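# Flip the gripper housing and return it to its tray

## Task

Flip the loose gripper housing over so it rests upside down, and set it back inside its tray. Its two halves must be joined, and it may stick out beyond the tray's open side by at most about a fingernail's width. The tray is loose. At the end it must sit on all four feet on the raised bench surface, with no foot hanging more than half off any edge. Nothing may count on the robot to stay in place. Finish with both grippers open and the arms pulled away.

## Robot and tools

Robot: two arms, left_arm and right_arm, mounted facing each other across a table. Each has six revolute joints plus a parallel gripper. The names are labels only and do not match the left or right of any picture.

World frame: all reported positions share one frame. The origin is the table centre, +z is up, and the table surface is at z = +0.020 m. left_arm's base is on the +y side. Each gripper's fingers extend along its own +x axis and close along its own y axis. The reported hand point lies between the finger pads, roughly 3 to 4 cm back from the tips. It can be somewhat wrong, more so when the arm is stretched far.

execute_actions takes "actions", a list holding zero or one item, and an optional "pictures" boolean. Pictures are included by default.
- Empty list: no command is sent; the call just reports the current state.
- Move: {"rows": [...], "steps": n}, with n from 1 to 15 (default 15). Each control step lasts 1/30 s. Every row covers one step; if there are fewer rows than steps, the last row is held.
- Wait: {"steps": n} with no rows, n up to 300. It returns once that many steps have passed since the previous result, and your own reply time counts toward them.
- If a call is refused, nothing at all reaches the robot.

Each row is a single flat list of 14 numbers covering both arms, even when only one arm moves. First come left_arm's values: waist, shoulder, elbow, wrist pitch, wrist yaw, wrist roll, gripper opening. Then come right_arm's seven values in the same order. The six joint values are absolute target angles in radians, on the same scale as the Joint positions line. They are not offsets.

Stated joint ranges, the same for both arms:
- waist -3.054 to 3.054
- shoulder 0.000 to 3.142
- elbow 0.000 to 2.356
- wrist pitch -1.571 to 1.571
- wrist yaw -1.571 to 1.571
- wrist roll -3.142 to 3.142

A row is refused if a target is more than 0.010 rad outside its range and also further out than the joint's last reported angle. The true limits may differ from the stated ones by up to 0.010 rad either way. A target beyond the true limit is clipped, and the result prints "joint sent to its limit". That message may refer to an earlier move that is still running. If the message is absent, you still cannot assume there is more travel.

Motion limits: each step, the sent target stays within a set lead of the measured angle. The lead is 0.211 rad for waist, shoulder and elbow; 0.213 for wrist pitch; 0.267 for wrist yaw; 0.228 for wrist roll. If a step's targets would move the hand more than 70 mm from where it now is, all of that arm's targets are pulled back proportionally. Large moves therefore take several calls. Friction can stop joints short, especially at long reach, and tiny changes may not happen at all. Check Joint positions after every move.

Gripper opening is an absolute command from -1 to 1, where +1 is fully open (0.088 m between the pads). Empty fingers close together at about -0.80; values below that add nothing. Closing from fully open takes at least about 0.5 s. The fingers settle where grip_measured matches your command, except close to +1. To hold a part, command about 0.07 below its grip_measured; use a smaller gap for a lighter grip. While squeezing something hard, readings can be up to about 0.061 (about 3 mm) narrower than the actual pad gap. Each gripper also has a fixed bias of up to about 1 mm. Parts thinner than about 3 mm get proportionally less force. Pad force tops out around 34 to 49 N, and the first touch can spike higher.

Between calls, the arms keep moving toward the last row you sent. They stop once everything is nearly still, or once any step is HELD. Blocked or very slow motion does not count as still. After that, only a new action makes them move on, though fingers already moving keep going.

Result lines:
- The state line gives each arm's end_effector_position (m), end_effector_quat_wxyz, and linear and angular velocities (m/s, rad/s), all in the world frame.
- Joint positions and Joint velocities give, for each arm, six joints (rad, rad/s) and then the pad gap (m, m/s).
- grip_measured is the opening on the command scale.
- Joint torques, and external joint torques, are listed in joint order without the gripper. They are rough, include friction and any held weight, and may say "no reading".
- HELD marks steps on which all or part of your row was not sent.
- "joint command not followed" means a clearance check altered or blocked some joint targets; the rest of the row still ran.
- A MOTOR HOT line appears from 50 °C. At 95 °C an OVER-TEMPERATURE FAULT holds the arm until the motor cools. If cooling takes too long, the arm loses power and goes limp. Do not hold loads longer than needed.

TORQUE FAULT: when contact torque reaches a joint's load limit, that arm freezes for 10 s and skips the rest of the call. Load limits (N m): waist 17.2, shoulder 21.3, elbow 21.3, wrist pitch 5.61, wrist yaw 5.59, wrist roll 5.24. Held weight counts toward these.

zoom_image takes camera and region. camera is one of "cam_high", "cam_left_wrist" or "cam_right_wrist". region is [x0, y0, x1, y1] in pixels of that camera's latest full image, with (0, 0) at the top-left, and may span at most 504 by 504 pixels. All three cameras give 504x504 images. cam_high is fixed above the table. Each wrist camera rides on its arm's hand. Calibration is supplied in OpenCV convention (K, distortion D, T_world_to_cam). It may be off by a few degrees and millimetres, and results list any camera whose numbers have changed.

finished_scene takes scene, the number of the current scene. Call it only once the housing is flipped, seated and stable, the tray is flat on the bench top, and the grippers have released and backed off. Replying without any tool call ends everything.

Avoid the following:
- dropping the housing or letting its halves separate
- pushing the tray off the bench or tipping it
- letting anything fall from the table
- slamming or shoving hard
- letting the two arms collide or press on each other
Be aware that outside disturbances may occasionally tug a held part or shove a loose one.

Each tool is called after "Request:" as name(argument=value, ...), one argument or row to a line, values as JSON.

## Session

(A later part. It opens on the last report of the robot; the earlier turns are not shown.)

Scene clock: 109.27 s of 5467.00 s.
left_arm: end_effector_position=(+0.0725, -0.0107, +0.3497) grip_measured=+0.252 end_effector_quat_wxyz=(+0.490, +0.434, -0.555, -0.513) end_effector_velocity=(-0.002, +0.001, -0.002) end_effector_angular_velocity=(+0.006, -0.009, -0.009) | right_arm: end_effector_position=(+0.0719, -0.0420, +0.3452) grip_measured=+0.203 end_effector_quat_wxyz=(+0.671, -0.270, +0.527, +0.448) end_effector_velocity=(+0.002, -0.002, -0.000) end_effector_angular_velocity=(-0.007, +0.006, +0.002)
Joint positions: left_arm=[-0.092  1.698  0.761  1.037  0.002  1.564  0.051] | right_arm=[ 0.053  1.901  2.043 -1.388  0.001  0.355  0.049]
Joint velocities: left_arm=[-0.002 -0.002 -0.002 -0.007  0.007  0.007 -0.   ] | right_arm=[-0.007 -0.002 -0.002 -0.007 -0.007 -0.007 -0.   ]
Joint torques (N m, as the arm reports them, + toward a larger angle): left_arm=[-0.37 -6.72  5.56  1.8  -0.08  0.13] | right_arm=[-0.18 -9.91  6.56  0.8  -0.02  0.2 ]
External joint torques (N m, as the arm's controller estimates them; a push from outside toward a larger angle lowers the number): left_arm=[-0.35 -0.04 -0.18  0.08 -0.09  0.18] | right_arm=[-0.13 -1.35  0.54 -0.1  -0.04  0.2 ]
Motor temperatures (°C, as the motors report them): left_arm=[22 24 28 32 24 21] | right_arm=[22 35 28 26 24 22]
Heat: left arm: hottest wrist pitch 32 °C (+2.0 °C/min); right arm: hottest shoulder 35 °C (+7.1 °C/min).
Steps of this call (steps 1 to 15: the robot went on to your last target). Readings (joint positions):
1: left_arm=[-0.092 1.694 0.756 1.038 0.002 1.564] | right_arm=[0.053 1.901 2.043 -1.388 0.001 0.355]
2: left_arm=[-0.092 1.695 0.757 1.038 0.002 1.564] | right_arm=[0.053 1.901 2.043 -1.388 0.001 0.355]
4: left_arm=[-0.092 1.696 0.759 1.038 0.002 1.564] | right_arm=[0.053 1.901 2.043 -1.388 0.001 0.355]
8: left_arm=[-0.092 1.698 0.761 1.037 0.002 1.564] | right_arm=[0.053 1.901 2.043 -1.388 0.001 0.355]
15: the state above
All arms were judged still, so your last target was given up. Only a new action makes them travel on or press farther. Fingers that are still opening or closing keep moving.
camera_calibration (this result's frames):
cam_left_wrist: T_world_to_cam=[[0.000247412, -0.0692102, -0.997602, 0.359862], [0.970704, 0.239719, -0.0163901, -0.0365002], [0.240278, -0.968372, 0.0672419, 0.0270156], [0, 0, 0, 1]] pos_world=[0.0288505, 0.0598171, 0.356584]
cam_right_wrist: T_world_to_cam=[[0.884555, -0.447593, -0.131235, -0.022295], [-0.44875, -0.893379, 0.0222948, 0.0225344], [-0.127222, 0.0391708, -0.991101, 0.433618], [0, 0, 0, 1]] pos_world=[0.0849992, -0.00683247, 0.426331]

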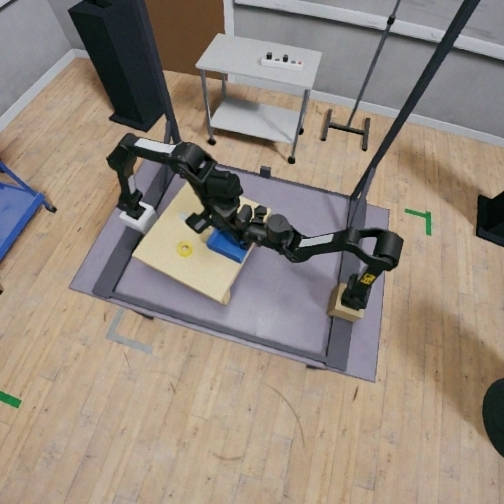

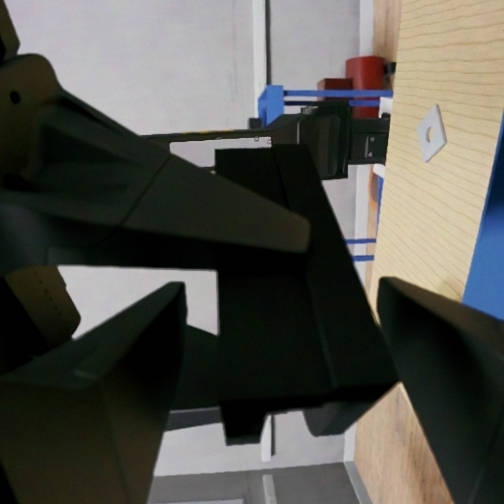

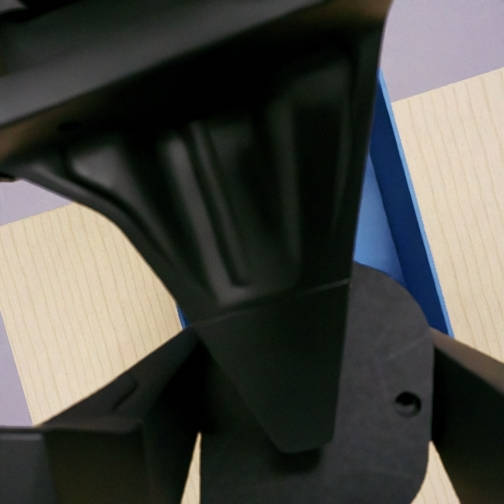

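Request:
execute_actions(
  actions=[
    {"rows":[[-0.095,1.705,0.774,1.035,0,1.57,0.0,0.05,1.9,2.05,-1.39,0,0.36,0.1],[-0.095,1.705,0.774,1.035,0,1.57,0.0,0.05,1.9,2.05,-1.39,0,0.36,0.1],[-0.095,1.705,0.774,1.035,0,1.57,-0.1,0.05,1.9,2.05,-1.39,0,0.36,0.1],[-0.095,1.705,0.774,1.035,0,1.57,-0.1,0.05,1.9,2.05,-1.39,0,0.36,0.1],[-0.095,1.705,0.774,1.035,0,1.57,-0.3,0.05,1.9,2.05,-1.39,0,0.36,0.1]]},
  ],
  pictures=false,
)

Request:
execute_actions(
  actions=[
    {"rows":[[-0.095,1.705,0.774,1.035,0,1.57,-0.3,0.05,1.9,2.05,-1.39,0,0.36,1]]},
  ],
  pictures=false,
)

Request:
execute_actions(
  actions=[
    {"rows":[[-0.095,1.64,0.70,1.04,0,1.57,-0.3,0.05,1.9,2.05,-1.39,0,0.36,1],[-0.095,1.64,0.70,1.04,0,1.57,-0.3,0.05,1.9,2.05,-1.39,0,0.36,1],[-0.095,1.57,0.62,1.05,0,1.57,-0.3,0.05,1.9,2.05,-1.39,0,0.36,1],[-0.095,1.57,0.62,1.05,0,1.57,-0.3,0.05,1.9,2.05,-1.39,0,0.36,1],[-0.095,1.46,0.56,1.0,0,1.57,-0.3,0.05,1.9,2.05,-1.39,0,0.36,1],[-0.095,1.46,0.56,1.0,0,1.57,-0.3,0.05,1.9,2.05,-1.39,0,0.36,1],[-0.095,1.35,0.48,0.97,0,1.57,-0.3,0.05,1.9,2.05,-1.39,0,0.36,1],[-0.095,1.35,0.48,0.97,0,1.57,-0.3,0.05,1.9,2.05,-1.39,0,0.36,1],[-0.095,1.2,0.38,0.92,0,1.57,-0.3,0.05,1.9,2.05,-1.39,0,0.36,1]]},
  ],
  pictures=false,
)

Request:
execute_actions(
  actions=[
    {"rows":[[-0.095,1.2,0.38,0.92,0,-1.57,-0.3,0.05,1.9,2.05,-1.39,0,-0.3,1]]},
  ],
  pictures=false,
)

Request:
execute_actions(
  actions=[
    {"steps":62},
  ],
  pictures=false,
)

Request:
execute_actions(
  actions=[
    {"rows":[[-0.095,1.35,0.49,0.97,0,-1.57,-0.3,0.05,1.9,2.05,-1.39,0,-0.3,1],[-0.095,1.35,0.49,0.97,0,-1.57,-0.3,0.05,1.9,2.05,-1.39,0,-0.3,1],[-0.095,1.35,0.49,0.97,0,-1.57,-0.3,0.05,1.9,2.05,-1.39,0,-0.3,1],[-0.095,1.46,0.56,1.0,0,-1.57,-0.3,0.05,1.9,2.05,-1.39,0,-0.3,1],[-0.095,1.46,0.56,1.0,0,-1.57,-0.3,0.05,1.9,2.05,-1.39,0,-0.3,1],[-0.095,1.46,0.56,1.0,0,-1.57,-0.3,0.05,1.9,2.05,-1.39,0,-0.3,1],[-0.095,1.58,0.637,1.05,0,-1.57,-0.3,0.05,1.9,2.05,-1.39,0,-0.3,1]]},
  ],
  pictures=false,
)

Request:
execute_actions(
  actions=[
    {"steps":15},
  ],
)

Scene clock: 122.80 s of 5467.00 s.
left_arm: end_effector_position=(+0.0723, -0.0113, +0.3512) grip_measured=-0.269 end_effector_quat_wxyz=(+0.490, +0.433, -0.557, -0.511) end_effector_velocity=(+0.000, +0.000, -0.002) end_effector_angular_velocity=(+0.004, -0.022, +0.007) | right_arm: end_effector_position=(+0.0719, -0.0424, +0.3451) grip_measured=+0.203 end_effector_quat_wxyz=(+0.670, -0.270, +0.527, +0.447) end_effector_velocity=(+0.001, -0.005, -0.001) end_effector_angular_velocity=(-0.023, -0.006, +0.002)
Joint positions: left_arm=[-0.092  1.698  0.765  1.037  0.002  1.567  0.026] | right_arm=[ 0.053  1.901  2.043 -1.39   0.001  0.355  0.049]
Joint velocities: left_arm=[-0.002 -0.002 -0.002 -0.007 -0.007  0.022 -0.006] | right_arm=[-0.002 -0.002 -0.002 -0.022  0.007 -0.007 -0.   ]
Joint torques (N m, as the arm reports them, + toward a larger angle): left_arm=[-0.42 -6.4   5.16  1.74 -0.07  0.  ] | right_arm=[-0.22 -9.83  6.59  0.89 -0.04  0.18]
External joint torques (N m, as the arm's controller estimates them; a push from outside toward a larger angle lowers the number): left_arm=[-0.41  0.25 -0.57  0.04 -0.08  0.05] | right_arm=[-0.19 -1.26  0.56 -0.02 -0.06  0.18]
Motor temperatures (°C, as the motors report them): left_arm=[22 25 29 31 24 21] | right_arm=[22 36 28 26 24 22]
Heat: left arm: hottest wrist pitch 31 °C (+1.0 °C/min); right arm: hottest shoulder 36 °C (+7.0 °C/min).
Steps of this call (steps 1 to 90: nothing new was sent; then 10.03 s passed at rest; steps 91 to 105: all 15 steps of this action). Readings (joint positions):
91: left_arm=[-0.092 1.698 0.762 1.037 0.002 1.564] | right_arm=[0.053 1.901 2.043 -1.388 0.001 0.355]
92: left_arm=[-0.092 1.698 0.762 1.037 0.002 1.564] | right_arm=[0.053 1.901 2.043 -1.388 0.001 0.355]
94: left_arm=[-0.092 1.698 0.762 1.037 0.002 1.564] | right_arm=[0.053 1.901 2.043 -1.388 0.001 0.355]
98: left_arm=[-0.092 1.698 0.763 1.037 0.002 1.564] | right_arm=[0.053 1.901 2.043 -1.388 0.001 0.355]
105: the state above

Scene clock: 123.30 s of 5467.00 s.
left_arm: end_effector_position=(+0.0721, -0.0116, +0.3500) grip_measured=-0.276 end_effector_quat_wxyz=(+0.489, +0.434, -0.556, -0.512) end_effector_velocity=(-0.002, +0.002, +0.004) end_effector_angular_velocity=(-0.009, +0.024, -0.002) | right_arm: end_effector_position=(+0.0719, -0.0422, +0.3455) grip_measured=+0.959 end_effector_quat_wxyz=(+0.670, -0.270, +0.527, +0.447) end_effector_velocity=(-0.003, -0.005, +0.001) end_effector_angular_velocity=(-0.014, +0.021, +0.012)
Joint positions: left_arm=[-0.093  1.701  0.765  1.035  0.002  1.567  0.025] | right_arm=[ 0.053  1.901  2.044 -1.39   0.001  0.355  0.086]
Joint velocities: left_arm=[-0.007 -0.007 -0.002  0.007 -0.007 -0.022  0.   ] | right_arm=[-0.002 -0.007 -0.002 -0.022 -0.022 -0.007  0.007]
Joint torques (N m, as the arm reports them, + toward a larger angle): left_arm=[-0.31 -6.9   5.14  1.9  -0.07 -0.01] | right_arm=[-0.17 -9.73  6.39  0.91 -0.02  0.18]
External joint torques (N m, as the arm's controller estimates them; a push from outside toward a larger angle lowers the number): left_arm=[-0.27 -0.16 -0.63  0.17 -0.08  0.04] | right_arm=[-0.18 -1.1   0.34  0.01 -0.03  0.19]
Motor temperatures (°C, as the motors report them): left_arm=[22 25 29 31 24 21] | right_arm=[22 36 28 26 24 22]
Heat: left arm: hottest wrist pitch 31 °C (+1.0 °C/min); right arm: hottest shoulder 36 °C (+7.1 °C/min).
Steps of this call (steps 1 to 15: all 15 steps of this action). Readings (joint positions):
1: left_arm=[-0.092 1.698 0.765 1.037 0.002 1.567] | right_arm=[0.053 1.901 2.043 -1.390 0.001 0.355]
2: left_arm=[-0.093 1.698 0.765 1.037 0.002 1.567] | right_arm=[0.053 1.901 2.043 -1.390 0.001 0.355]
4: left_arm=[-0.093 1.699 0.765 1.035 0.002 1.567] | right_arm=[0.053 1.901 2.043 -1.390 0.001 0.355]
8: left_arm=[-0.093 1.701 0.765 1.035 0.002 1.567] | right_arm=[0.053 1.901 2.044 -1.390 0.001 0.355]
15: the state above

Scene clock: 123.80 s of 5467.00 s.
left_arm: end_effector_position=(+0.0865, +0.0882, +0.3559) grip_measured=-0.276 end_effector_quat_wxyz=(+0.487, +0.437, -0.555, -0.514) end_effector_velocity=(+0.010, +0.084, +0.057) end_effector_angular_velocity=(-0.180, +0.033, -0.010) | right_arm: end_effector_position=(+0.0719, -0.0422, +0.3455) grip_measured=+0.977 end_effector_quat_wxyz=(+0.670, -0.270, +0.527, +0.447) end_effector_velocity=(-0.002, -0.002, -0.000) end_effector_angular_velocity=(-0.007, +0.006, +0.012)
Joint positions: left_arm=[-0.093  1.26   0.416  0.936  0.002  1.567  0.025] | right_arm=[ 0.053  1.901  2.044 -1.39   0.001  0.355  0.087]
Joint velocities: left_arm=[-0.002 -0.471 -0.208 -0.081  0.007 -0.007 -0.   ] | right_arm=[ 0.002 -0.002 -0.002 -0.007 -0.007 -0.007  0.   ]
Joint torques (N m, as the arm reports them, + toward a larger angle): left_arm=[-0.28 -4.56  3.83  1.81 -0.07  0.03] | right_arm=[-0.14 -9.8   6.46  0.9  -0.02  0.17]
External joint torques (N m, as the arm's controller estimates them; a push from outside toward a larger angle lowers the number): left_arm=[-0.28 -1.22 -2.22  0.19 -0.07  0.09] | right_arm=[-0.19 -1.19  0.4  -0.02 -0.02  0.18]
Motor temperatures (°C, as the motors report them): left_arm=[22 25 29 31 24 21] | right_arm=[22 36 28 26 24 22]
Heat: left arm: hottest wrist pitch 31 °C (+1.0 °C/min); right arm: hottest shoulder 36 °C (+7.0 °C/min).
Steps of this call (steps 1 to 15: all 15 steps of this action). Readings (joint positions):
1: left_arm=[-0.093 1.698 0.761 1.035 0.002 1.567] | right_arm=[0.053 1.901 2.044 -1.390 0.001 0.355]
2: left_arm=[-0.093 1.691 0.753 1.035 0.002 1.567] | right_arm=[0.053 1.901 2.044 -1.390 0.001 0.355]
4: left_arm=[-0.093 1.656 0.709 1.036 0.002 1.567] | right_arm=[0.053 1.901 2.044 -1.390 0.001 0.355]
8: left_arm=[-0.093 1.510 0.588 1.005 0.002 1.567] | right_arm=[0.053 1.901 2.044 -1.390 0.001 0.355]
15: the state above

Scene clock: 124.30 s of 5467.00 s.
left_arm: end_effector_position=(+0.0878, +0.0978, +0.3584) grip_measured=-0.276 end_effector_quat_wxyz=(+0.609, +0.239, -0.346, -0.672) end_effector_velocity=(+0.001, +0.002, -0.001) end_effector_angular_velocity=(+0.208, +1.407, -0.138) | right_arm: end_effector_position=(+0.0720, -0.0422, +0.3455) grip_measured=+0.977 end_effector_quat_wxyz=(+0.561, -0.456, +0.371, +0.583) end_effector_velocity=(-0.000, -0.002, -0.000) end_effector_angular_velocity=(-0.024, -0.119, +0.382)
Joint positions: left_arm=[-0.093  1.209  0.388  0.921  0.002  0.865  0.025] | right_arm=[ 0.052  1.901  2.044 -1.39   0.001 -0.246  0.087]
Joint velocities: left_arm=[-0.002 -0.012 -0.007 -0.007 -0.007 -1.429 -0.   ] | right_arm=[-0.002 -0.002 -0.002 -0.007 -0.007 -0.403 -0.   ]
Joint torques (N m, as the arm reports them, + toward a larger angle): left_arm=[-0.34 -5.09  4.03  1.88 -0.08 -0.19] | right_arm=[-0.14 -9.9   6.42  0.91 -0.06 -0.19]
External joint torques (N m, as the arm's controller estimates them; a push from outside toward a larger angle lowers the number): left_arm=[-0.35 -1.58 -2.03  0.17 -0.07 -0.15] | right_arm=[-0.14 -1.38  0.42  0.01 -0.04 -0.19]
Motor temperatures (°C, as the motors report them): left_arm=[22 25 29 31 24 21] | right_arm=[22 36 28 26 24 22]
Heat: left arm: hottest wrist pitch 31 °C (+1.0 °C/min); right arm: hottest shoulder 36 °C (+6.1 °C/min).
Steps of this call (steps 1 to 15: all 15 steps of this action). Readings (joint positions):
1: left_arm=[-0.093 1.247 0.410 0.933 0.002 1.538] | right_arm=[0.053 1.901 2.044 -1.390 0.001 0.326]
2: left_arm=[-0.093 1.237 0.406 0.931 0.002 1.489] | right_arm=[0.052 1.901 2.044 -1.390 0.001 0.276]
4: left_arm=[-0.093 1.225 0.399 0.927 0.002 1.393] | right_arm=[0.052 1.901 2.044 -1.390 0.001 0.180]
8: left_arm=[-0.093 1.214 0.391 0.923 0.002 1.201] | right_arm=[0.052 1.901 2.044 -1.390 0.001 -0.014]
15: the state above

Scene clock: 126.37 s of 5467.00 s.
left_arm: end_effector_position=(+0.0879, +0.0980, +0.3584) grip_measured=-0.276 end_effector_quat_wxyz=(+0.438, -0.486, +0.508, -0.560) end_effector_velocity=(+0.000, +0.000, -0.005) end_effector_angular_velocity=(+0.027, +0.034, +0.001) | right_arm: end_effector_position=(+0.0720, -0.0422, +0.3455) grip_measured=+0.977 end_effector_quat_wxyz=(+0.549, -0.470, +0.356, +0.592) end_effector_velocity=(+0.000, +0.002, -0.001) end_effector_angular_velocity=(+0.004, +0.009, -0.007)
Joint positions: left_arm=[-0.093  1.208  0.387  0.921  0.002 -1.56   0.025] | right_arm=[ 0.052  1.901  2.044 -1.39   0.001 -0.295  0.087]
Joint velocities: left_arm=[-0.002 -0.002 -0.002 -0.022 -0.007 -0.037  0.   ] | right_arm=[-0.002  0.002 -0.002  0.007 -0.007  0.007 -0.   ]
Joint torques (N m, as the arm reports them, + toward a larger angle): left_arm=[-0.31 -4.98  3.96  1.84 -0.09 -0.19] | right_arm=[-0.17 -9.92  6.46  0.9  -0.05 -0.18]
External joint torques (N m, as the arm's controller estimates them; a push from outside toward a larger angle lowers the number): left_arm=[-0.32 -1.51 -2.08  0.15 -0.08 -0.24] | right_arm=[-0.22 -1.44  0.46 -0.01 -0.02 -0.19]
Motor temperatures (°C, as the motors report them): left_arm=[22 25 29 31 24 21] | right_arm=[22 36 28 26 24 22]
Heat: left arm: hottest wrist pitch 31 °C (+1.0 °C/min); right arm: hottest shoulder 36 °C (+6.1 °C/min).
Steps of this call (steps 1 to 62: the robot went on to your last target). Readings (joint positions):
1: left_arm=[-0.093 1.209 0.388 0.921 0.002 0.817] | right_arm=[0.052 1.901 2.044 -1.390 0.001 -0.257]
2: left_arm=[-0.093 1.209 0.388 0.921 0.002 0.768] | right_arm=[0.052 1.901 2.044 -1.390 0.001 -0.266]
4: left_arm=[-0.093 1.208 0.388 0.921 0.002 0.672] | right_arm=[0.052 1.901 2.044 -1.390 0.001 -0.278]
8: left_arm=[-0.093 1.208 0.388 0.921 0.002 0.480] | right_arm=[0.052 1.901 2.044 -1.390 0.001 -0.289]
62: the state above

Scene clock: 126.87 s of 5467.00 s.
left_arm: end_effector_position=(+0.0777, +0.0274, +0.3477) grip_measured=-0.276 end_effector_quat_wxyz=(+0.440, -0.484, +0.511, -0.557) end_effector_velocity=(-0.002, -0.029, -0.006) end_effector_angular_velocity=(-0.004, +0.025, +0.017) | right_arm: end_effector_position=(+0.0720, -0.0422, +0.3455) grip_measured=+0.977 end_effector_quat_wxyz=(+0.549, -0.470, +0.356, +0.592) end_effector_velocity=(+0.002, -0.002, -0.002) end_effector_angular_velocity=(-0.013, -0.008, +0.002)
Joint positions: left_arm=[-0.093  1.558  0.611  1.038  0.002 -1.563  0.025] | right_arm=[ 0.052  1.901  2.044 -1.39   0.001 -0.295  0.087]
Joint velocities: left_arm=[-0.002  0.139  0.095  0.051 -0.022 -0.022  0.   ] | right_arm=[-0.002  0.002 -0.002 -0.007  0.007 -0.007 -0.   ]
Joint torques (N m, as the arm reports them, + toward a larger angle): left_arm=[-0.39 -6.    5.47  2.35 -0.11 -0.12] | right_arm=[-0.15 -9.89  6.38  0.89 -0.06 -0.18]
External joint torques (N m, as the arm's controller estimates them; a push from outside toward a larger angle lowers the number): left_arm=[-0.43 -0.19 -0.27  0.59 -0.1  -0.18] | right_arm=[-0.16 -1.44  0.41  0.   -0.04 -0.19]
Motor temperatures (°C, as the motors report them): left_arm=[22 25 29 31 24 21] | right_arm=[22 36 28 26 24 22]
Heat: left arm: hottest wrist pitch 31 °C (+1.0 °C/min); right arm: hottest shoulder 36 °C (+6.0 °C/min).
Steps of this call (steps 1 to 15: all 15 steps of this action). Readings (joint positions):
1: left_arm=[-0.093 1.221 0.393 0.925 0.002 -1.560] | right_arm=[0.052 1.901 2.044 -1.390 0.001 -0.295]
2: left_arm=[-0.093 1.245 0.407 0.936 0.002 -1.561] | right_arm=[0.052 1.901 2.044 -1.390 0.001 -0.295]
4: left_arm=[-0.093 1.305 0.445 0.951 0.002 -1.562] | right_arm=[0.052 1.901 2.044 -1.390 0.001 -0.295]
8: left_arm=[-0.093 1.443 0.537 1.001 0.002 -1.563] | right_arm=[0.052 1.901 2.044 -1.390 0.001 -0.295]
15: the state above

Scene clock: 127.37 s of 5467.00 s.
left_arm: end_effector_position=(+0.0772, +0.0237, +0.3478) grip_measured=-0.276 end_effector_quat_wxyz=(+0.439, -0.485, +0.510, -0.558) end_effector_velocity=(+0.002, +0.000, -0.002) end_effector_angular_velocity=(+0.006, -0.006, +0.020) | right_arm: end_effector_position=(+0.0720, -0.0422, +0.3455) grip_measured=+0.977 end_effector_quat_wxyz=(+0.549, -0.470, +0.356, +0.592) end_effector_velocity=(+0.002, +0.001, +0.001) end_effector_angular_velocity=(+0.005, -0.015, +0.016)
Joint positions: left_arm=[-0.093  1.575  0.623  1.046  0.002 -1.563  0.025] | right_arm=[ 0.052  1.901  2.044 -1.39   0.001 -0.295  0.087]
Joint velocities: left_arm=[-0.002 -0.002 -0.002 -0.007 -0.022  0.007 -0.   ] | right_arm=[-0.002 -0.002 -0.002  0.007  0.007 -0.022 -0.   ]
Joint torques (N m, as the arm reports them, + toward a larger angle): left_arm=[-0.3  -5.73  5.45  2.34 -0.09 -0.13] | right_arm=[-0.22 -9.9   6.4   0.92 -0.05 -0.18]
External joint torques (N m, as the arm's controller estimates them; a push from outside toward a larger angle lowers the number): left_arm=[-0.32 -0.03 -0.22  0.63 -0.08 -0.19] | right_arm=[-0.2  -1.34  0.36  0.01 -0.03 -0.19]
Motor temperatures (°C, as the motors report them): left_arm=[22 25 29 31 24 21] | right_arm=[22 36 28 26 24 22]
Heat: left arm: hottest wrist pitch 31 °C (+1.0 °C/min); right arm: hottest shoulder 36 °C (+5.0 °C/min).
Steps of this call (steps 1 to 15: the robot went on to your last target). Readings (joint positions):
1: left_arm=[-0.093 1.562 0.614 1.039 0.002 -1.563] | right_arm=[0.052 1.901 2.044 -1.390 0.001 -0.295]
2: left_arm=[-0.093 1.565 0.616 1.041 0.002 -1.563] | right_arm=[0.052 1.901 2.044 -1.390 0.001 -0.295]
4: left_arm=[-0.093 1.569 0.619 1.043 0.002 -1.563] | right_arm=[0.052 1.901 2.044 -1.390 0.001 -0.295]
8: left_arm=[-0.093 1.573 0.622 1.045 0.002 -1.563] | right_arm=[0.052 1.901 2.044 -1.390 0.001 -0.295]
15: the state above
camera_calibration (this result's frames):
cam_left_wrist: T_world_to_cam=[[-0.00647204, 0.127407, 0.991829, -0.335703], [-0.862401, 0.501359, -0.0700302, 0.10462], [-0.506185, -0.855808, 0.106631, 0.100652], [0, 0, 0, 1]] pos_world=[0.139, 0.0764571, 0.329554]
cam_right_wrist: T_world_to_cam=[[0.986246, 0.148543, 0.0724861, -0.0749932], [0.147544, -0.988873, 0.018984, -0.0234429], [0.0744995, -0.00802806, -0.997189, 0.41946], [0, 0, 0, 1]] pos_world=[0.0461711, -0.00867487, 0.424162]

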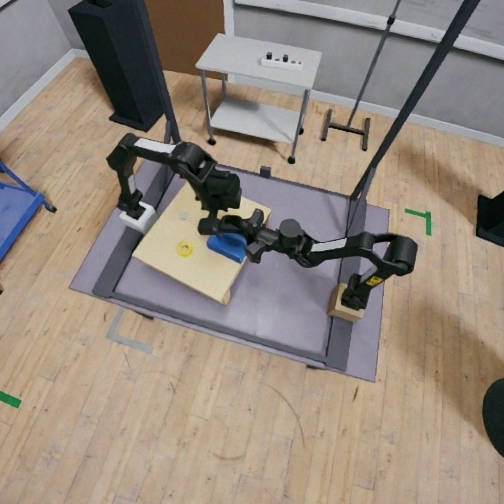

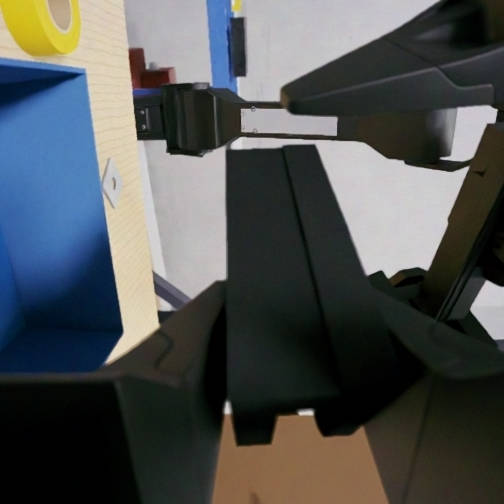

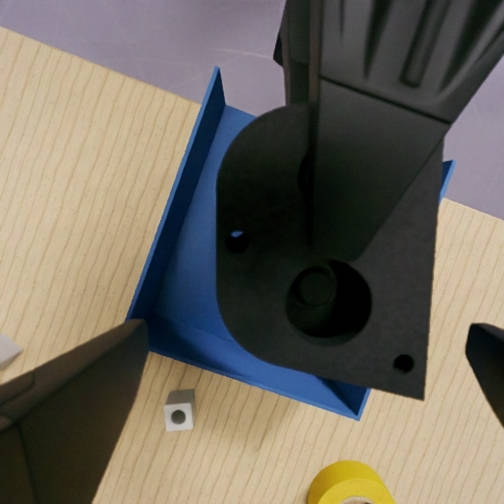

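Request:
execute_actions(
  actions=[
    {"rows":[[-0.085,1.61,0.68,1.04,0,-1.57,-0.4,0.05,1.9,2.05,-1.39,0,-0.24,1],[-0.085,1.61,0.68,1.04,0,-1.57,-0.4,0.05,1.9,2.05,-1.39,0,-0.24,1],[-0.085,1.65,0.74,1.01,0,-1.57,-0.4,0.05,1.9,2.05,-1.39,0,-0.24,1],[-0.085,1.65,0.74,1.01,0,-1.57,-0.4,0.05,1.9,2.05,-1.39,0,-0.24,1],[-0.085,1.68,0.80,0.985,0,-1.57,-0.4,0.05,1.9,2.05,-1.39,0,-0.24,0.6]]},
  ],
  pictures=false,
)

Request:
execute_actions(
  actions=[
    {"steps":15},
  ],
)

Scene clock: 137.37 s of 5467.00 s.
left_arm: end_effector_position=(+0.0743, -0.0112, +0.3598) grip_measured=-0.276 end_effector_quat_wxyz=(+0.438, -0.488, +0.508, -0.558) end_effector_velocity=(+0.001, -0.010, -0.006) end_effector_angular_velocity=(+0.023, +0.005, +0.009) | right_arm: end_effector_position=(+0.0720, -0.0422, +0.3455) grip_measured=+0.626 end_effector_quat_wxyz=(+0.561, -0.456, +0.371, +0.583) end_effector_velocity=(+0.001, -0.003, +0.002) end_effector_angular_velocity=(-0.002, +0.005, +0.002)
Joint positions: left_arm=[-0.088  1.671  0.781  0.989  0.002 -1.563  0.025] | right_arm=[ 0.052  1.901  2.044 -1.39   0.001 -0.246  0.07 ]
Joint velocities: left_arm=[ 0.002  0.037  0.037 -0.022 -0.007 -0.007  0.   ] | right_arm=[-0.007 -0.007 -0.002 -0.007 -0.007 -0.007 -0.009]
Joint torques (N m, as the arm reports them, + toward a larger angle): left_arm=[ 0.44 -6.55  5.68  1.83 -0.09 -0.13] | right_arm=[-0.2  -9.89  6.43  0.92 -0.05  0.14]
External joint torques (N m, as the arm's controller estimates them; a push from outside toward a larger angle lowers the number): left_arm=[ 0.4   0.17 -0.25  0.09 -0.08 -0.19] | right_arm=[-0.16 -1.3   0.39  0.02 -0.03  0.13]
Motor temperatures (°C, as the motors report them): left_arm=[22 25 29 32 24 21] | right_arm=[22 37 29 26 24 22]
Heat: left arm: hottest wrist pitch 32 °C (+2.0 °C/min); right arm: hottest shoulder 37 °C (+4.1 °C/min).
Steps of this call (steps 1 to 15: the robot went on to your last target; steps 16 to 90: nothing new was sent; then 6.50 s passed at rest; steps 91 to 105: all 15 steps of this action). Readings (joint positions):
91: left_arm=[-0.093 1.578 0.627 1.046 0.002 -1.563] | right_arm=[0.052 1.901 2.044 -1.390 0.001 -0.292]
92: left_arm=[-0.093 1.584 0.635 1.046 0.002 -1.563] | right_arm=[0.052 1.901 2.044 -1.390 0.001 -0.283]
94: left_arm=[-0.091 1.606 0.667 1.034 0.002 -1.563] | right_arm=[0.052 1.901 2.044 -1.390 0.001 -0.268]
98: left_arm=[-0.089 1.653 0.748 1.004 0.002 -1.563] | right_arm=[0.052 1.901 2.044 -1.390 0.001 -0.253]
105: the state above

Scene clock: 137.87 s of 5467.00 s.
left_arm: end_effector_position=(+0.0741, -0.0124, +0.3596) grip_measured=-0.276 end_effector_quat_wxyz=(+0.439, -0.488, +0.508, -0.558) end_effector_velocity=(+0.000, +0.000, +0.003) end_effector_angular_velocity=(+0.001, +0.023, +0.003) | right_arm: end_effector_position=(+0.0720, -0.0422, +0.3455) grip_measured=+0.603 end_effector_quat_wxyz=(+0.561, -0.456, +0.371, +0.583) end_effector_velocity=(-0.000, -0.002, -0.000) end_effector_angular_velocity=(-0.007, +0.006, +0.007)
Joint positions: left_arm=[-0.088  1.674  0.786  0.986  0.002 -1.563  0.025] | right_arm=[ 0.052  1.901  2.044 -1.39   0.001 -0.245  0.069]
Joint velocities: left_arm=[-0.002 -0.007  0.002 -0.007 -0.007 -0.022  0.   ] | right_arm=[-0.002 -0.002 -0.002 -0.007 -0.007 -0.007 -0.   ]
Joint torques (N m, as the arm reports them, + toward a larger angle): left_arm=[ 0.17 -6.73  5.62  1.84 -0.08 -0.14] | right_arm=[-0.19 -9.87  6.45  0.91 -0.06  0.21]
External joint torques (N m, as the arm's controller estimates them; a push from outside toward a larger angle lowers the number): left_arm=[ 0.21 -0.04 -0.3   0.11 -0.08 -0.19] | right_arm=[-0.19 -1.31  0.43  0.02 -0.03  0.2 ]
Motor temperatures (°C, as the motors report them): left_arm=[22 25 29 32 24 21] | right_arm=[22 37 29 26 24 22]
Heat: left arm: hottest wrist pitch 32 °C (+2.0 °C/min); right arm: hottest shoulder 37 °C (+4.0 °C/min).
Steps of this call (steps 1 to 15: the robot went on to your last target). Readings (joint positions):
1: left_arm=[-0.088 1.672 0.782 0.988 0.002 -1.563] | right_arm=[0.052 1.901 2.044 -1.390 0.001 -0.246]
2: left_arm=[-0.088 1.672 0.783 0.988 0.002 -1.563] | right_arm=[0.052 1.901 2.044 -1.390 0.001 -0.246]
4: left_arm=[-0.088 1.674 0.784 0.987 0.002 -1.563] | right_arm=[0.052 1.901 2.044 -1.390 0.001 -0.246]
8: left_arm=[-0.088 1.674 0.786 0.986 0.002 -1.563] | right_arm=[0.052 1.901 2.044 -1.390 0.001 -0.245]
15: the state above
All arms were judged still, so your last target was given up. Only a new action makes them travel on or press farther. Fingers that are still opening or closing keep moving.
camera_calibration (this result's frames):
cam_left_wrist: T_world_to_cam=[[-0.00615472, 0.13107, 0.991354, -0.342668], [-0.864733, 0.497174, -0.0711015, 0.12143], [-0.502195, -0.857694, 0.11028, 0.0652936], [0, 0, 0, 1]] pos_world=[0.135685, 0.0405437, 0.341139]
cam_right_wrist: T_world_to_cam=[[0.993148, 0.101873, 0.0572602, -0.0722019], [0.101183, -0.994757, 0.0148312, -0.0189171], [0.0584709, -0.00893588, -0.998249, 0.420943], [0, 0, 0, 1]] pos_world=[0.0490083, -0.00770098, 0.42462]

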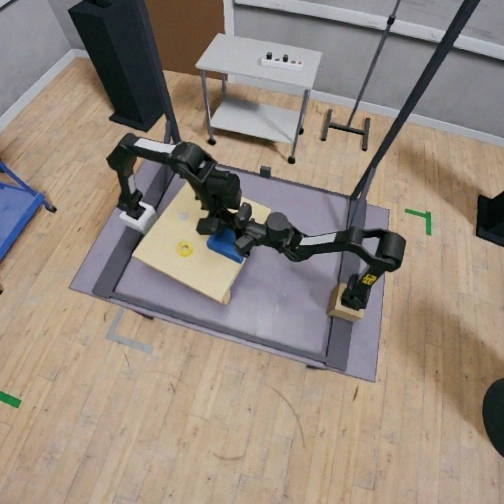

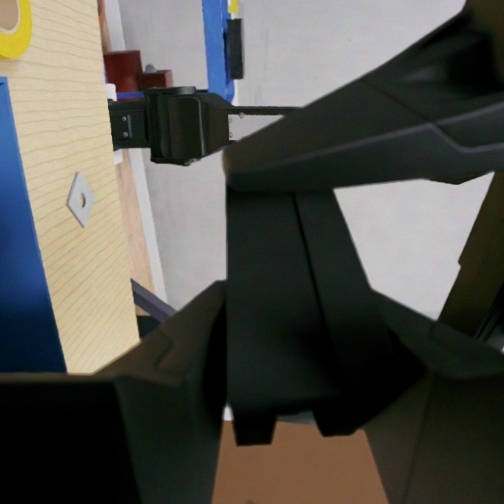

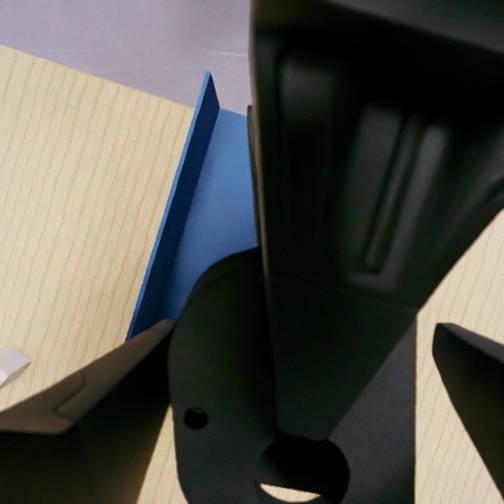

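Request:
execute_actions(
  actions=[
    {"rows":[[-0.085,1.68,0.80,0.985,0,-1.57,-0.4,0.063,1.9,2.05,-1.39,0,-0.24,0.45],[-0.085,1.68,0.80,0.985,0,-1.57,-0.4,0.063,1.9,2.05,-1.39,0,-0.24,0.45],[-0.085,1.68,0.80,0.985,0,-1.57,-0.4,0.063,1.9,2.05,-1.39,0,-0.24,0.3],[-0.085,1.68,0.80,0.985,0,-1.57,-0.4,0.063,1.9,2.05,-1.39,0,-0.24,0.3],[-0.085,1.68,0.80,0.985,0,-1.57,-0.4,0.063,1.9,2.05,-1.39,0,-0.24,0.1]]},
  ],
  pictures=false,
)

Request:
execute_actions(
  actions=[
    {"rows":[[-0.085,1.68,0.80,0.985,0,-1.57,0.2,0.063,1.9,2.05,-1.39,0,-0.24,0.1],[-0.085,1.68,0.80,0.985,0,-1.57,0.2,0.063,1.9,2.05,-1.39,0,-0.24,0.1],[-0.085,1.68,0.80,0.985,0,-1.57,0.2,0.063,1.9,2.05,-1.39,0,-0.24,0.1],[-0.085,1.68,0.80,0.985,0,-1.57,0.2,0.063,1.9,2.05,-1.39,0,-0.24,0.1],[-0.085,1.68,0.80,0.985,0,-1.57,0.2,0.063,1.9,2.05,-1.39,0,-0.24,0.1],[-0.085,1.68,0.80,0.985,0,-1.57,0.2,0.063,1.9,2.05,-1.39,0,-0.24,0.1],[-0.085,1.61,0.71,1.0,0,-1.57,0.2,0.063,1.9,2.05,-1.39,0,-0.24,0.1],[-0.085,1.61,0.71,1.0,0,-1.57,0.2,0.063,1.9,2.05,-1.39,0,-0.24,0.1],[-0.085,1.54,0.64,1.0,0,-1.57,0.2,0.063,1.9,2.05,-1.39,0,-0.24,0.1],[-0.085,1.54,0.64,1.0,0,-1.57,0.2,0.063,1.9,2.05,-1.39,0,-0.24,0.1],[-0.085,1.44,0.57,0.97,0,-1.57,0.2,0.063,1.9,2.05,-1.39,0,-0.24,0.1],[-0.085,1.44,0.57,0.97,0,-1.57,0.2,0.063,1.9,2.05,-1.39,0,-0.24,0.1],[-0.085,1.33,0.5,0.93,0,-1.57,0.2,0.063,1.9,2.05,-1.39,0,-0.24,0.1],[-0.085,1.33,0.5,0.93,0,-1.57,0.2,0.063,1.9,2.05,-1.39,0,-0.24,0.1],[-0.085,1.2,0.38,0.92,0,-1.57,0.2,0.063,1.9,2.05,-1.39,0,-0.24,0.1]]},
  ],
  pictures=false,
)

Request:
execute_actions(
  actions=[
    {"rows":[[-0.085,1.0,0.25,0.75,0,-1.57,1,0.063,1.9,2.05,-1.39,0,-0.24,0.1],[-0.085,1.0,0.25,0.75,0,-1.57,1,0.063,1.9,2.05,-1.39,0,-0.24,0.1],[-0.085,1.0,0.25,0.75,0,-1.57,1,0.063,1.9,2.05,-1.39,0,-0.24,0.1],[-0.085,1.0,0.25,0.75,0,-1.57,1,0.063,1.94,2.04,-1.35,0,-0.24,0.1],[-0.085,1.0,0.25,0.75,0,-1.57,1,0.063,1.97,2.03,-1.31,0,-0.24,0.1],[-0.085,1.0,0.25,0.75,0,-1.57,1,0.063,1.99,2.0,-1.27,0,-0.24,0.1],[-0.085,1.0,0.25,0.75,0,-1.57,1,0.063,1.99,1.97,-1.24,0,-0.24,0.1],[-0.085,1.0,0.25,0.75,0,-1.57,1,0.063,1.99,1.94,-1.21,0,-0.24,0.1],[-0.085,1.0,0.25,0.75,0,-1.57,1,0.063,1.99,1.91,-1.18,0,-0.24,0.1],[-0.085,1.0,0.25,0.75,0,-1.57,1,0.063,1.99,1.88,-1.15,0,-0.24,0.1],[-0.085,1.0,0.25,0.75,0,-1.57,1,0.063,1.99,1.85,-1.12,0,-0.24,0.1],[-0.085,1.0,0.25,0.75,0,-1.57,1,0.063,1.99,1.82,-1.09,0,-0.24,0.1],[-0.085,1.0,0.25,0.75,0,-1.57,1,0.063,1.99,1.79,-1.06,0,-0.24,0.1],[-0.085,1.0,0.25,0.75,0,-1.57,1,0.063,1.99,1.76,-1.03,0,-0.24,0.1]]},
  ],
  pictures=false,
)

Request:
execute_actions(
  actions=[
    {"steps":20},
  ],
)

Scene clock: 164.23 s of 5467.00 s.
left_arm: end_effector_position=(+0.0759, -0.0127, +0.3596) grip_measured=-0.276 end_effector_quat_wxyz=(+0.440, -0.489, +0.507, -0.557) end_effector_velocity=(+0.002, -0.000, -0.004) end_effector_angular_velocity=(+0.013, +0.008, +0.019) | right_arm: end_effector_position=(+0.0675, -0.0420, +0.3454) grip_measured=+0.201 end_effector_quat_wxyz=(+0.557, -0.458, +0.369, +0.586) end_effector_velocity=(-0.000, -0.003, -0.002) end_effector_angular_velocity=(-0.013, -0.008, +0.007)
Joint positions: left_arm=[-0.085  1.674  0.786  0.985  0.001 -1.563  0.025] | right_arm=[ 0.062  1.901  2.044 -1.391 -0.    -0.245  0.049]
Joint velocities: left_arm=[-0.002  0.002 -0.002 -0.007 -0.022 -0.007  0.   ] | right_arm=[ 0.002 -0.002 -0.007 -0.007  0.007 -0.007  0.   ]
Joint torques (N m, as the arm reports them, + toward a larger angle): left_arm=[-0.09 -6.73  5.85  1.92 -0.02 -0.15] | right_arm=[ 0.08 -9.9   6.42  1.04  0.01  0.22]
External joint torques (N m, as the arm's controller estimates them; a push from outside toward a larger angle lowers the number): left_arm=[-0.09 -0.2   0.03  0.23 -0.02 -0.21] | right_arm=[ 0.09 -1.34  0.39  0.13  0.03  0.21]
Motor temperatures (°C, as the motors report them): left_arm=[22 26 30 32 24 21] | right_arm=[22 38 29 26 24 22]
Heat: left arm: hottest wrist pitch 32 °C (+1.0 °C/min); right arm: hottest shoulder 38 °C (+3.0 °C/min).
Steps of this call (steps 1 to 90: nothing new was sent; then 22.87 s passed at rest; steps 91 to 105: all 15 steps of this action). Readings (joint positions):
91: left_arm=[-0.088 1.674 0.786 0.986 0.002 -1.563] | right_arm=[0.052 1.901 2.044 -1.390 0.001 -0.245]
92: left_arm=[-0.088 1.674 0.786 0.986 0.002 -1.563] | right_arm=[0.053 1.901 2.044 -1.390 0.001 -0.245]
94: left_arm=[-0.087 1.674 0.786 0.986 0.001 -1.563] | right_arm=[0.056 1.901 2.044 -1.390 0.001 -0.245]
98: left_arm=[-0.084 1.674 0.786 0.986 0.001 -1.563] | right_arm=[0.062 1.901 2.044 -1.391 -0.000 -0.245]
105: the state above

Scene clock: 164.73 s of 5467.00 s.
left_arm: end_effector_position=(+0.0838, +0.0458, +0.3609) grip_measured=+0.185 end_effector_quat_wxyz=(+0.442, -0.487, +0.509, -0.555) end_effector_velocity=(+0.044, +0.324, +0.020) end_effector_angular_velocity=(-0.132, +0.026, +0.004) | right_arm: end_effector_position=(+0.0675, -0.0419, +0.3454) grip_measured=+0.201 end_effector_quat_wxyz=(+0.557, -0.458, +0.369, +0.586) end_effector_velocity=(-0.000, -0.002, -0.000) end_effector_angular_velocity=(-0.007, +0.006, +0.007)
Joint positions: left_arm=[-0.085  1.439  0.57   0.959  0.001 -1.563  0.048] | right_arm=[ 0.062  1.901  2.044 -1.391 -0.    -0.245  0.049]
Joint velocities: left_arm=[-0.002 -1.346 -1.16  -0.051 -0.007 -0.007  0.004] | right_arm=[-0.002 -0.002 -0.002 -0.007 -0.007 -0.007 -0.   ]
Joint torques (N m, as the arm reports them, + toward a larger angle): left_arm=[-0.17 -7.04  2.26  1.42 -0.02 -0.13] | right_arm=[ 0.09 -9.82  6.41  0.99  0.02  0.18]
External joint torques (N m, as the arm's controller estimates them; a push from outside toward a larger angle lowers the number): left_arm=[-0.17 -2.23 -1.79  0.2  -0.01 -0.18] | right_arm=[ 0.08 -1.37  0.42  0.08  0.04  0.17]
Motor temperatures (°C, as the motors report them): left_arm=[22 26 30 32 24 21] | right_arm=[22 38 29 26 24 22]
Heat: left arm: hottest wrist pitch 32 °C (+1.0 °C/min); right arm: hottest shoulder 38 °C (+3.0 °C/min).
Steps of this call (steps 1 to 15: all 15 steps of this action). Readings (joint positions):
1: left_arm=[-0.085 1.674 0.786 0.985 0.001 -1.563] | right_arm=[0.062 1.901 2.044 -1.391 -0.000 -0.245]
2: left_arm=[-0.085 1.674 0.787 0.985 0.001 -1.563] | right_arm=[0.062 1.901 2.044 -1.391 -0.000 -0.245]
4: left_arm=[-0.085 1.674 0.787 0.985 0.001 -1.563] | right_arm=[0.062 1.901 2.044 -1.391 -0.000 -0.245]
8: left_arm=[-0.085 1.663 0.772 0.987 0.001 -1.563] | right_arm=[0.062 1.901 2.044 -1.391 -0.000 -0.245]
15: the state above

Scene clock: 165.23 s of 5467.00 s.
left_arm: end_effector_position=(+0.0955, +0.1319, +0.3303) grip_measured=+0.998 end_effector_quat_wxyz=(+0.465, -0.465, +0.530, -0.536) end_effector_velocity=(+0.004, +0.020, -0.027) end_effector_angular_velocity=(+0.061, -0.001, +0.015) | right_arm: end_effector_position=(+0.0720, -0.0067, +0.2727) grip_measured=+0.201 end_effector_quat_wxyz=(+0.559, -0.456, +0.367, +0.587) end_effector_velocity=(-0.003, -0.004, -0.233) end_effector_angular_velocity=(-0.268, +0.039, +0.012)
Joint positions: left_arm=[-0.085  1.018  0.267  0.756  0.001 -1.564  0.088] | right_arm=[ 0.062  1.972  1.843 -1.113 -0.    -0.245  0.049]
Joint velocities: left_arm=[-0.007 -0.085 -0.095 -0.051 -0.022 -0.007  0.007] | right_arm=[ 0.002  0.12  -0.686  0.535 -0.007 -0.007 -0.   ]
Joint torques (N m, as the arm reports them, + toward a larger angle): left_arm=[-0.07 -3.46  4.07  1.77 -0.06 -0.08] | right_arm=[ 0.08 -9.86  5.72  1.26  0.    0.19]
External joint torques (N m, as the arm's controller estimates them; a push from outside toward a larger angle lowers the number): left_arm=[-0.06 -1.   -2.29  0.03 -0.05 -0.14] | right_arm=[ 0.02  1.22 -1.41  0.24  0.04  0.18]
Motor temperatures (°C, as the motors report them): left_arm=[22 26 30 32 24 21] | right_arm=[22 38 29 26 24 22]
Heat: left arm: hottest wrist pitch 32 °C (+1.0 °C/min); right arm: hottest shoulder 38 °C (+3.0 °C/min).
Steps of this call (steps 1 to 15: all 15 steps of this action). Readings (joint positions):
1: left_arm=[-0.085 1.392 0.533 0.933 0.001 -1.563] | right_arm=[0.062 1.901 2.044 -1.391 -0.000 -0.245]
2: left_arm=[-0.085 1.343 0.495 0.893 0.001 -1.563] | right_arm=[0.062 1.901 2.044 -1.391 -0.000 -0.245]
4: left_arm=[-0.085 1.254 0.410 0.831 0.001 -1.563] | right_arm=[0.062 1.901 2.044 -1.388 -0.000 -0.245]
8: left_arm=[-0.085 1.102 0.294 0.775 0.001 -1.564] | right_arm=[0.062 1.924 2.024 -1.297 -0.000 -0.245]
15: the state above

Scene clock: 165.90 s of 5467.00 s.
left_arm: end_effector_position=(+0.0958, +0.1342, +0.3297) grip_measured=+1.000 end_effector_quat_wxyz=(+0.465, -0.465, +0.530, -0.536) end_effector_velocity=(+0.002, +0.000, -0.002) end_effector_angular_velocity=(+0.010, +0.021, +0.010) | right_arm: end_effector_position=(+0.0724, -0.0034, +0.2517) grip_measured=+0.201 end_effector_quat_wxyz=(+0.559, -0.456, +0.367, +0.587) end_effector_velocity=(+0.002, -0.001, -0.002) end_effector_angular_velocity=(-0.004, -0.009, +0.002)
Joint positions: left_arm=[-0.085  1.006  0.259  0.752  0.001 -1.564  0.088] | right_arm=[ 0.062  1.98   1.771 -1.032 -0.    -0.245  0.049]
Joint velocities: left_arm=[ 0.002 -0.002 -0.002 -0.007 -0.007 -0.022  0.   ] | right_arm=[-0.002 -0.002 -0.012  0.007  0.007 -0.007 -0.   ]
Joint torques (N m, as the arm reports them, + toward a larger angle): left_arm=[-0.12 -3.44  3.88  1.77 -0.05 -0.13] | right_arm=[ 0.05 -9.84  4.9   1.09  0.01  0.19]
External joint torques (N m, as the arm's controller estimates them; a push from outside toward a larger angle lowers the number): left_arm=[-0.13 -1.03 -2.4   0.05 -0.04 -0.18] | right_arm=[ 0.06 -0.39 -1.48  0.2   0.03  0.18]
Motor temperatures (°C, as the motors report them): left_arm=[22 26 30 32 24 21] | right_arm=[22 38 29 26 24 22]
Heat: left arm: hottest wrist pitch 32 °C (+1.0 °C/min); right arm: hottest shoulder 38 °C (+3.0 °C/min).
Steps of this call (steps 1 to 20: the robot went on to your last target). Readings (joint positions):
1: left_arm=[-0.085 1.016 0.264 0.755 0.001 -1.564] | right_arm=[0.062 1.975 1.822 -1.095 -0.000 -0.245]
2: left_arm=[-0.085 1.014 0.262 0.754 0.001 -1.564] | right_arm=[0.062 1.978 1.807 -1.082 -0.000 -0.245]
4: left_arm=[-0.085 1.011 0.260 0.753 0.001 -1.564] | right_arm=[0.062 1.980 1.788 -1.061 -0.000 -0.245]
8: left_arm=[-0.085 1.007 0.260 0.753 0.001 -1.564] | right_arm=[0.062 1.980 1.779 -1.041 -0.000 -0.245]
20: the state above
camera_calibration (this result's frames):
cam_left_wrist: T_world_to_cam=[[-0.0186639, 0.0398753, 0.99903, -0.321235], [-0.866348, 0.498137, -0.0360677, 0.053701], [-0.499092, -0.866181, 0.0252487, 0.234097], [0, 0, 0, 1]] pos_world=[0.157364, 0.188829, 0.31695]
cam_right_wrist: T_world_to_cam=[[0.992094, 0.112074, 0.0564686, -0.0708661], [0.111689, -0.993694, 0.00992822, 0.0215777], [0.0572251, -0.00354279, -0.998355, 0.327806], [0, 0, 0, 1]] pos_world=[0.0491372, 0.0305452, 0.331054]

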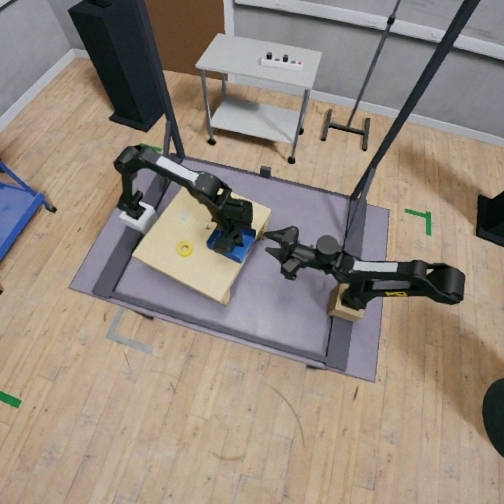

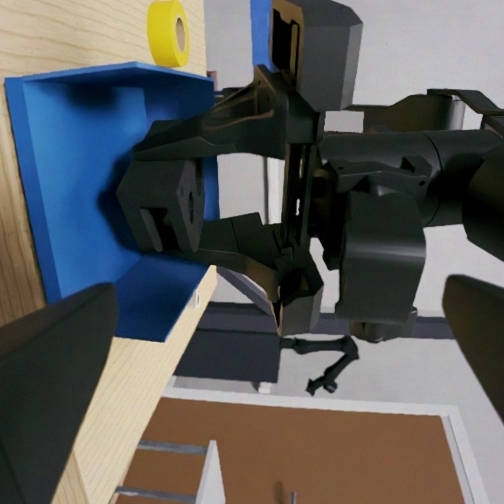

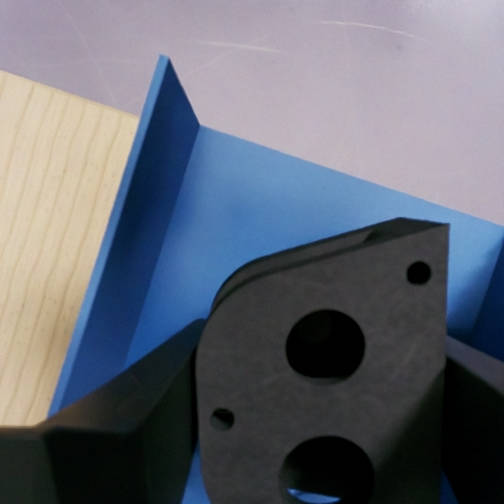

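Request:
execute_actions(
  actions=[
    {"rows":[[-0.085,1.0,0.25,0.75,0,-1.57,1,0.05,1.96,1.74,-1.02,0,-0.24,0.1],[-0.085,1.0,0.25,0.75,0,-1.57,1,0.05,1.95,1.72,-1.0,0,-0.24,0.1],[-0.085,1.0,0.25,0.75,0,-1.57,1,0.05,1.95,1.70,-0.98,0,-0.24,0.1],[-0.085,1.0,0.25,0.75,0,-1.57,1,0.05,1.95,1.68,-0.96,0,-0.24,0.1],[-0.085,1.0,0.25,0.75,0,-1.57,1,0.05,1.95,1.66,-0.95,0,-0.24,0.1]]},
  ],
  pictures=false,
)

Request:
execute_actions(
  actions=[
    {"steps":12},
  ],
)

Scene clock: 171.33 s of 5467.00 s.
left_arm: end_effector_position=(+0.0958, +0.1342, +0.3296) grip_measured=+1.000 end_effector_quat_wxyz=(+0.465, -0.465, +0.530, -0.536) end_effector_velocity=(+0.000, +0.000, -0.000) end_effector_angular_velocity=(-0.003, -0.007, +0.005) | right_arm: end_effector_position=(+0.0758, -0.0085, +0.2328) grip_measured=+0.201 end_effector_quat_wxyz=(+0.561, -0.455, +0.371, +0.584) end_effector_velocity=(-0.004, -0.010, -0.019) end_effector_angular_velocity=(-0.048, +0.025, +0.012)
Joint positions: left_arm=[-0.085  1.006  0.259  0.752  0.001 -1.564  0.088] | right_arm=[ 0.053  1.964  1.674 -0.955 -0.001 -0.244  0.049]
Joint velocities: left_arm=[-0.002  0.002 -0.002  0.007 -0.007  0.007  0.   ] | right_arm=[-0.002  0.002 -0.056  0.007 -0.022 -0.007 -0.   ]
Joint torques (N m, as the arm reports them, + toward a larger angle): left_arm=[-0.09 -3.56  4.    1.79 -0.06 -0.15] | right_arm=[ -0.19 -12.17   5.1    1.08   0.06   0.16]
External joint torques (N m, as the arm's controller estimates them; a push from outside toward a larger angle lowers the number): left_arm=[-0.1  -1.18 -2.31  0.06 -0.05 -0.21] | right_arm=[-0.13 -2.89 -1.28  0.2   0.08  0.15]
Motor temperatures (°C, as the motors report them): left_arm=[22 26 30 32 24 21] | right_arm=[22 38 29 26 24 22]
Heat: left arm: hottest wrist pitch 32 °C (+0.0 °C/min); right arm: hottest shoulder 38 °C (+3.0 °C/min).
Steps of this call (steps 1 to 15: the robot went on to your last target; steps 16 to 90: nothing new was sent; then 1.93 s passed at rest; steps 91 to 105: all 15 steps of this action). Readings (joint positions):
91: left_arm=[-0.085 1.006 0.259 0.752 0.001 -1.564] | right_arm=[0.062 1.980 1.768 -1.030 -0.000 -0.245]
92: left_arm=[-0.085 1.006 0.259 0.752 0.001 -1.564] | right_arm=[0.062 1.979 1.762 -1.024 -0.000 -0.245]
94: left_arm=[-0.085 1.006 0.259 0.752 0.001 -1.564] | right_arm=[0.059 1.975 1.740 -1.004 -0.000 -0.245]
98: left_arm=[-0.085 1.006 0.259 0.752 0.001 -1.564] | right_arm=[0.054 1.971 1.692 -0.972 -0.000 -0.245]
105: the state above

Scene clock: 171.73 s of 5467.00 s.
left_arm: end_effector_position=(+0.0958, +0.1342, +0.3296) grip_measured=+1.000 end_effector_quat_wxyz=(+0.465, -0.465, +0.530, -0.536) end_effector_velocity=(-0.002, +0.001, -0.002) end_effector_angular_velocity=(+0.006, -0.008, -0.010) | right_arm: end_effector_position=(+0.0759, -0.0086, +0.2318) grip_measured=+0.201 end_effector_quat_wxyz=(+0.561, -0.455, +0.371, +0.584) end_effector_velocity=(+0.002, -0.002, -0.000) end_effector_angular_velocity=(-0.009, -0.008, +0.002)
Joint positions: left_arm=[-0.085  1.006  0.259  0.752  0.001 -1.564  0.088] | right_arm=[ 0.053  1.964  1.671 -0.952 -0.001 -0.244  0.049]
Joint velocities: left_arm=[-0.002 -0.002 -0.002 -0.007  0.007  0.007  0.   ] | right_arm=[-0.002 -0.002 -0.002 -0.007  0.007 -0.007 -0.   ]
Joint torques (N m, as the arm reports them, + toward a larger angle): left_arm=[ 0.05 -3.59  4.08  1.78 -0.06 -0.15] | right_arm=[ -0.24 -12.04   4.89   1.08   0.05   0.16]
External joint torques (N m, as the arm's controller estimates them; a push from outside toward a larger angle lowers the number): left_arm=[ 0.05 -1.2  -2.19  0.06 -0.06 -0.2 ] | right_arm=[-0.22 -2.59 -1.59  0.15  0.07  0.15]
Motor temperatures (°C, as the motors report them): left_arm=[22 26 30 32 24 21] | right_arm=[22 38 29 26 24 22]
Heat: left arm: hottest wrist pitch 32 °C (+0.0 °C/min); right arm: hottest shoulder 38 °C (+3.0 °C/min).
Steps of this call (steps 1 to 12: the robot went on to your last target). Readings (joint positions):
1: left_arm=[-0.085 1.006 0.259 0.752 0.001 -1.564] | right_arm=[0.053 1.964 1.673 -0.955 -0.001 -0.244]
2: left_arm=[-0.085 1.006 0.259 0.752 0.001 -1.564] | right_arm=[0.053 1.964 1.672 -0.953 -0.001 -0.244]
4: left_arm=[-0.085 1.006 0.259 0.752 0.001 -1.564] | right_arm=[0.053 1.964 1.672 -0.953 -0.001 -0.244]
8: left_arm=[-0.085 1.006 0.259 0.752 0.001 -1.564] | right_arm=[0.053 1.964 1.671 -0.952 -0.001 -0.244]
12: the state above
camera_calibration (this result's frames):
cam_left_wrist: T_world_to_cam=[[-0.0187153, 0.0394977, 0.999044, -0.321101], [-0.866346, 0.49815, -0.035924, 0.0536488], [-0.499093, -0.866191, 0.0248957, 0.234216], [0, 0, 0, 1]] pos_world=[0.157365, 0.188833, 0.31689]
cam_right_wrist: T_world_to_cam=[[0.993289, 0.101956, 0.0546017, -0.0723508], [0.101392, -0.994762, 0.0130093, 0.0162344], [0.055642, -0.00738582, -0.998423, 0.307837], [0, 0, 0, 1]] pos_world=[0.0530906, 0.0257995, 0.311091]

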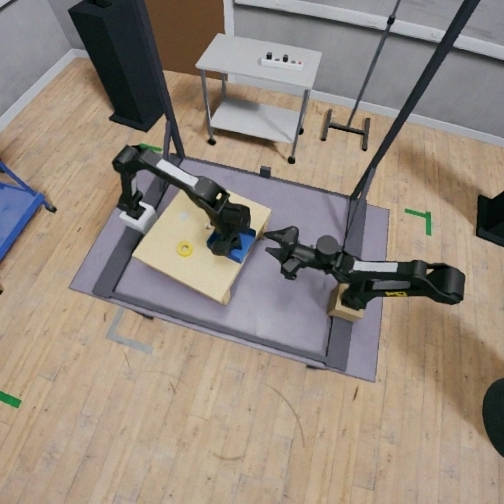

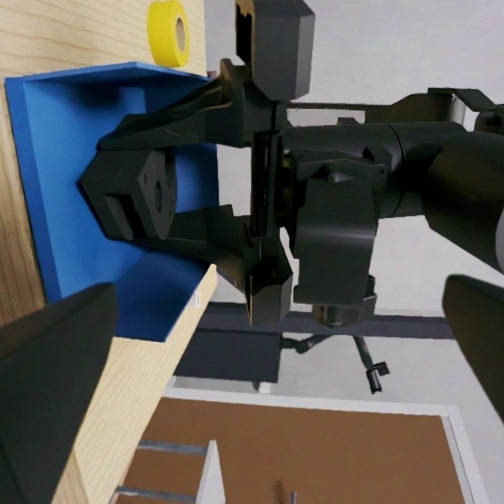

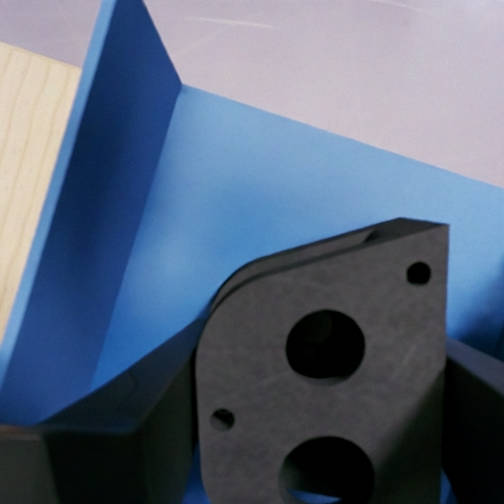

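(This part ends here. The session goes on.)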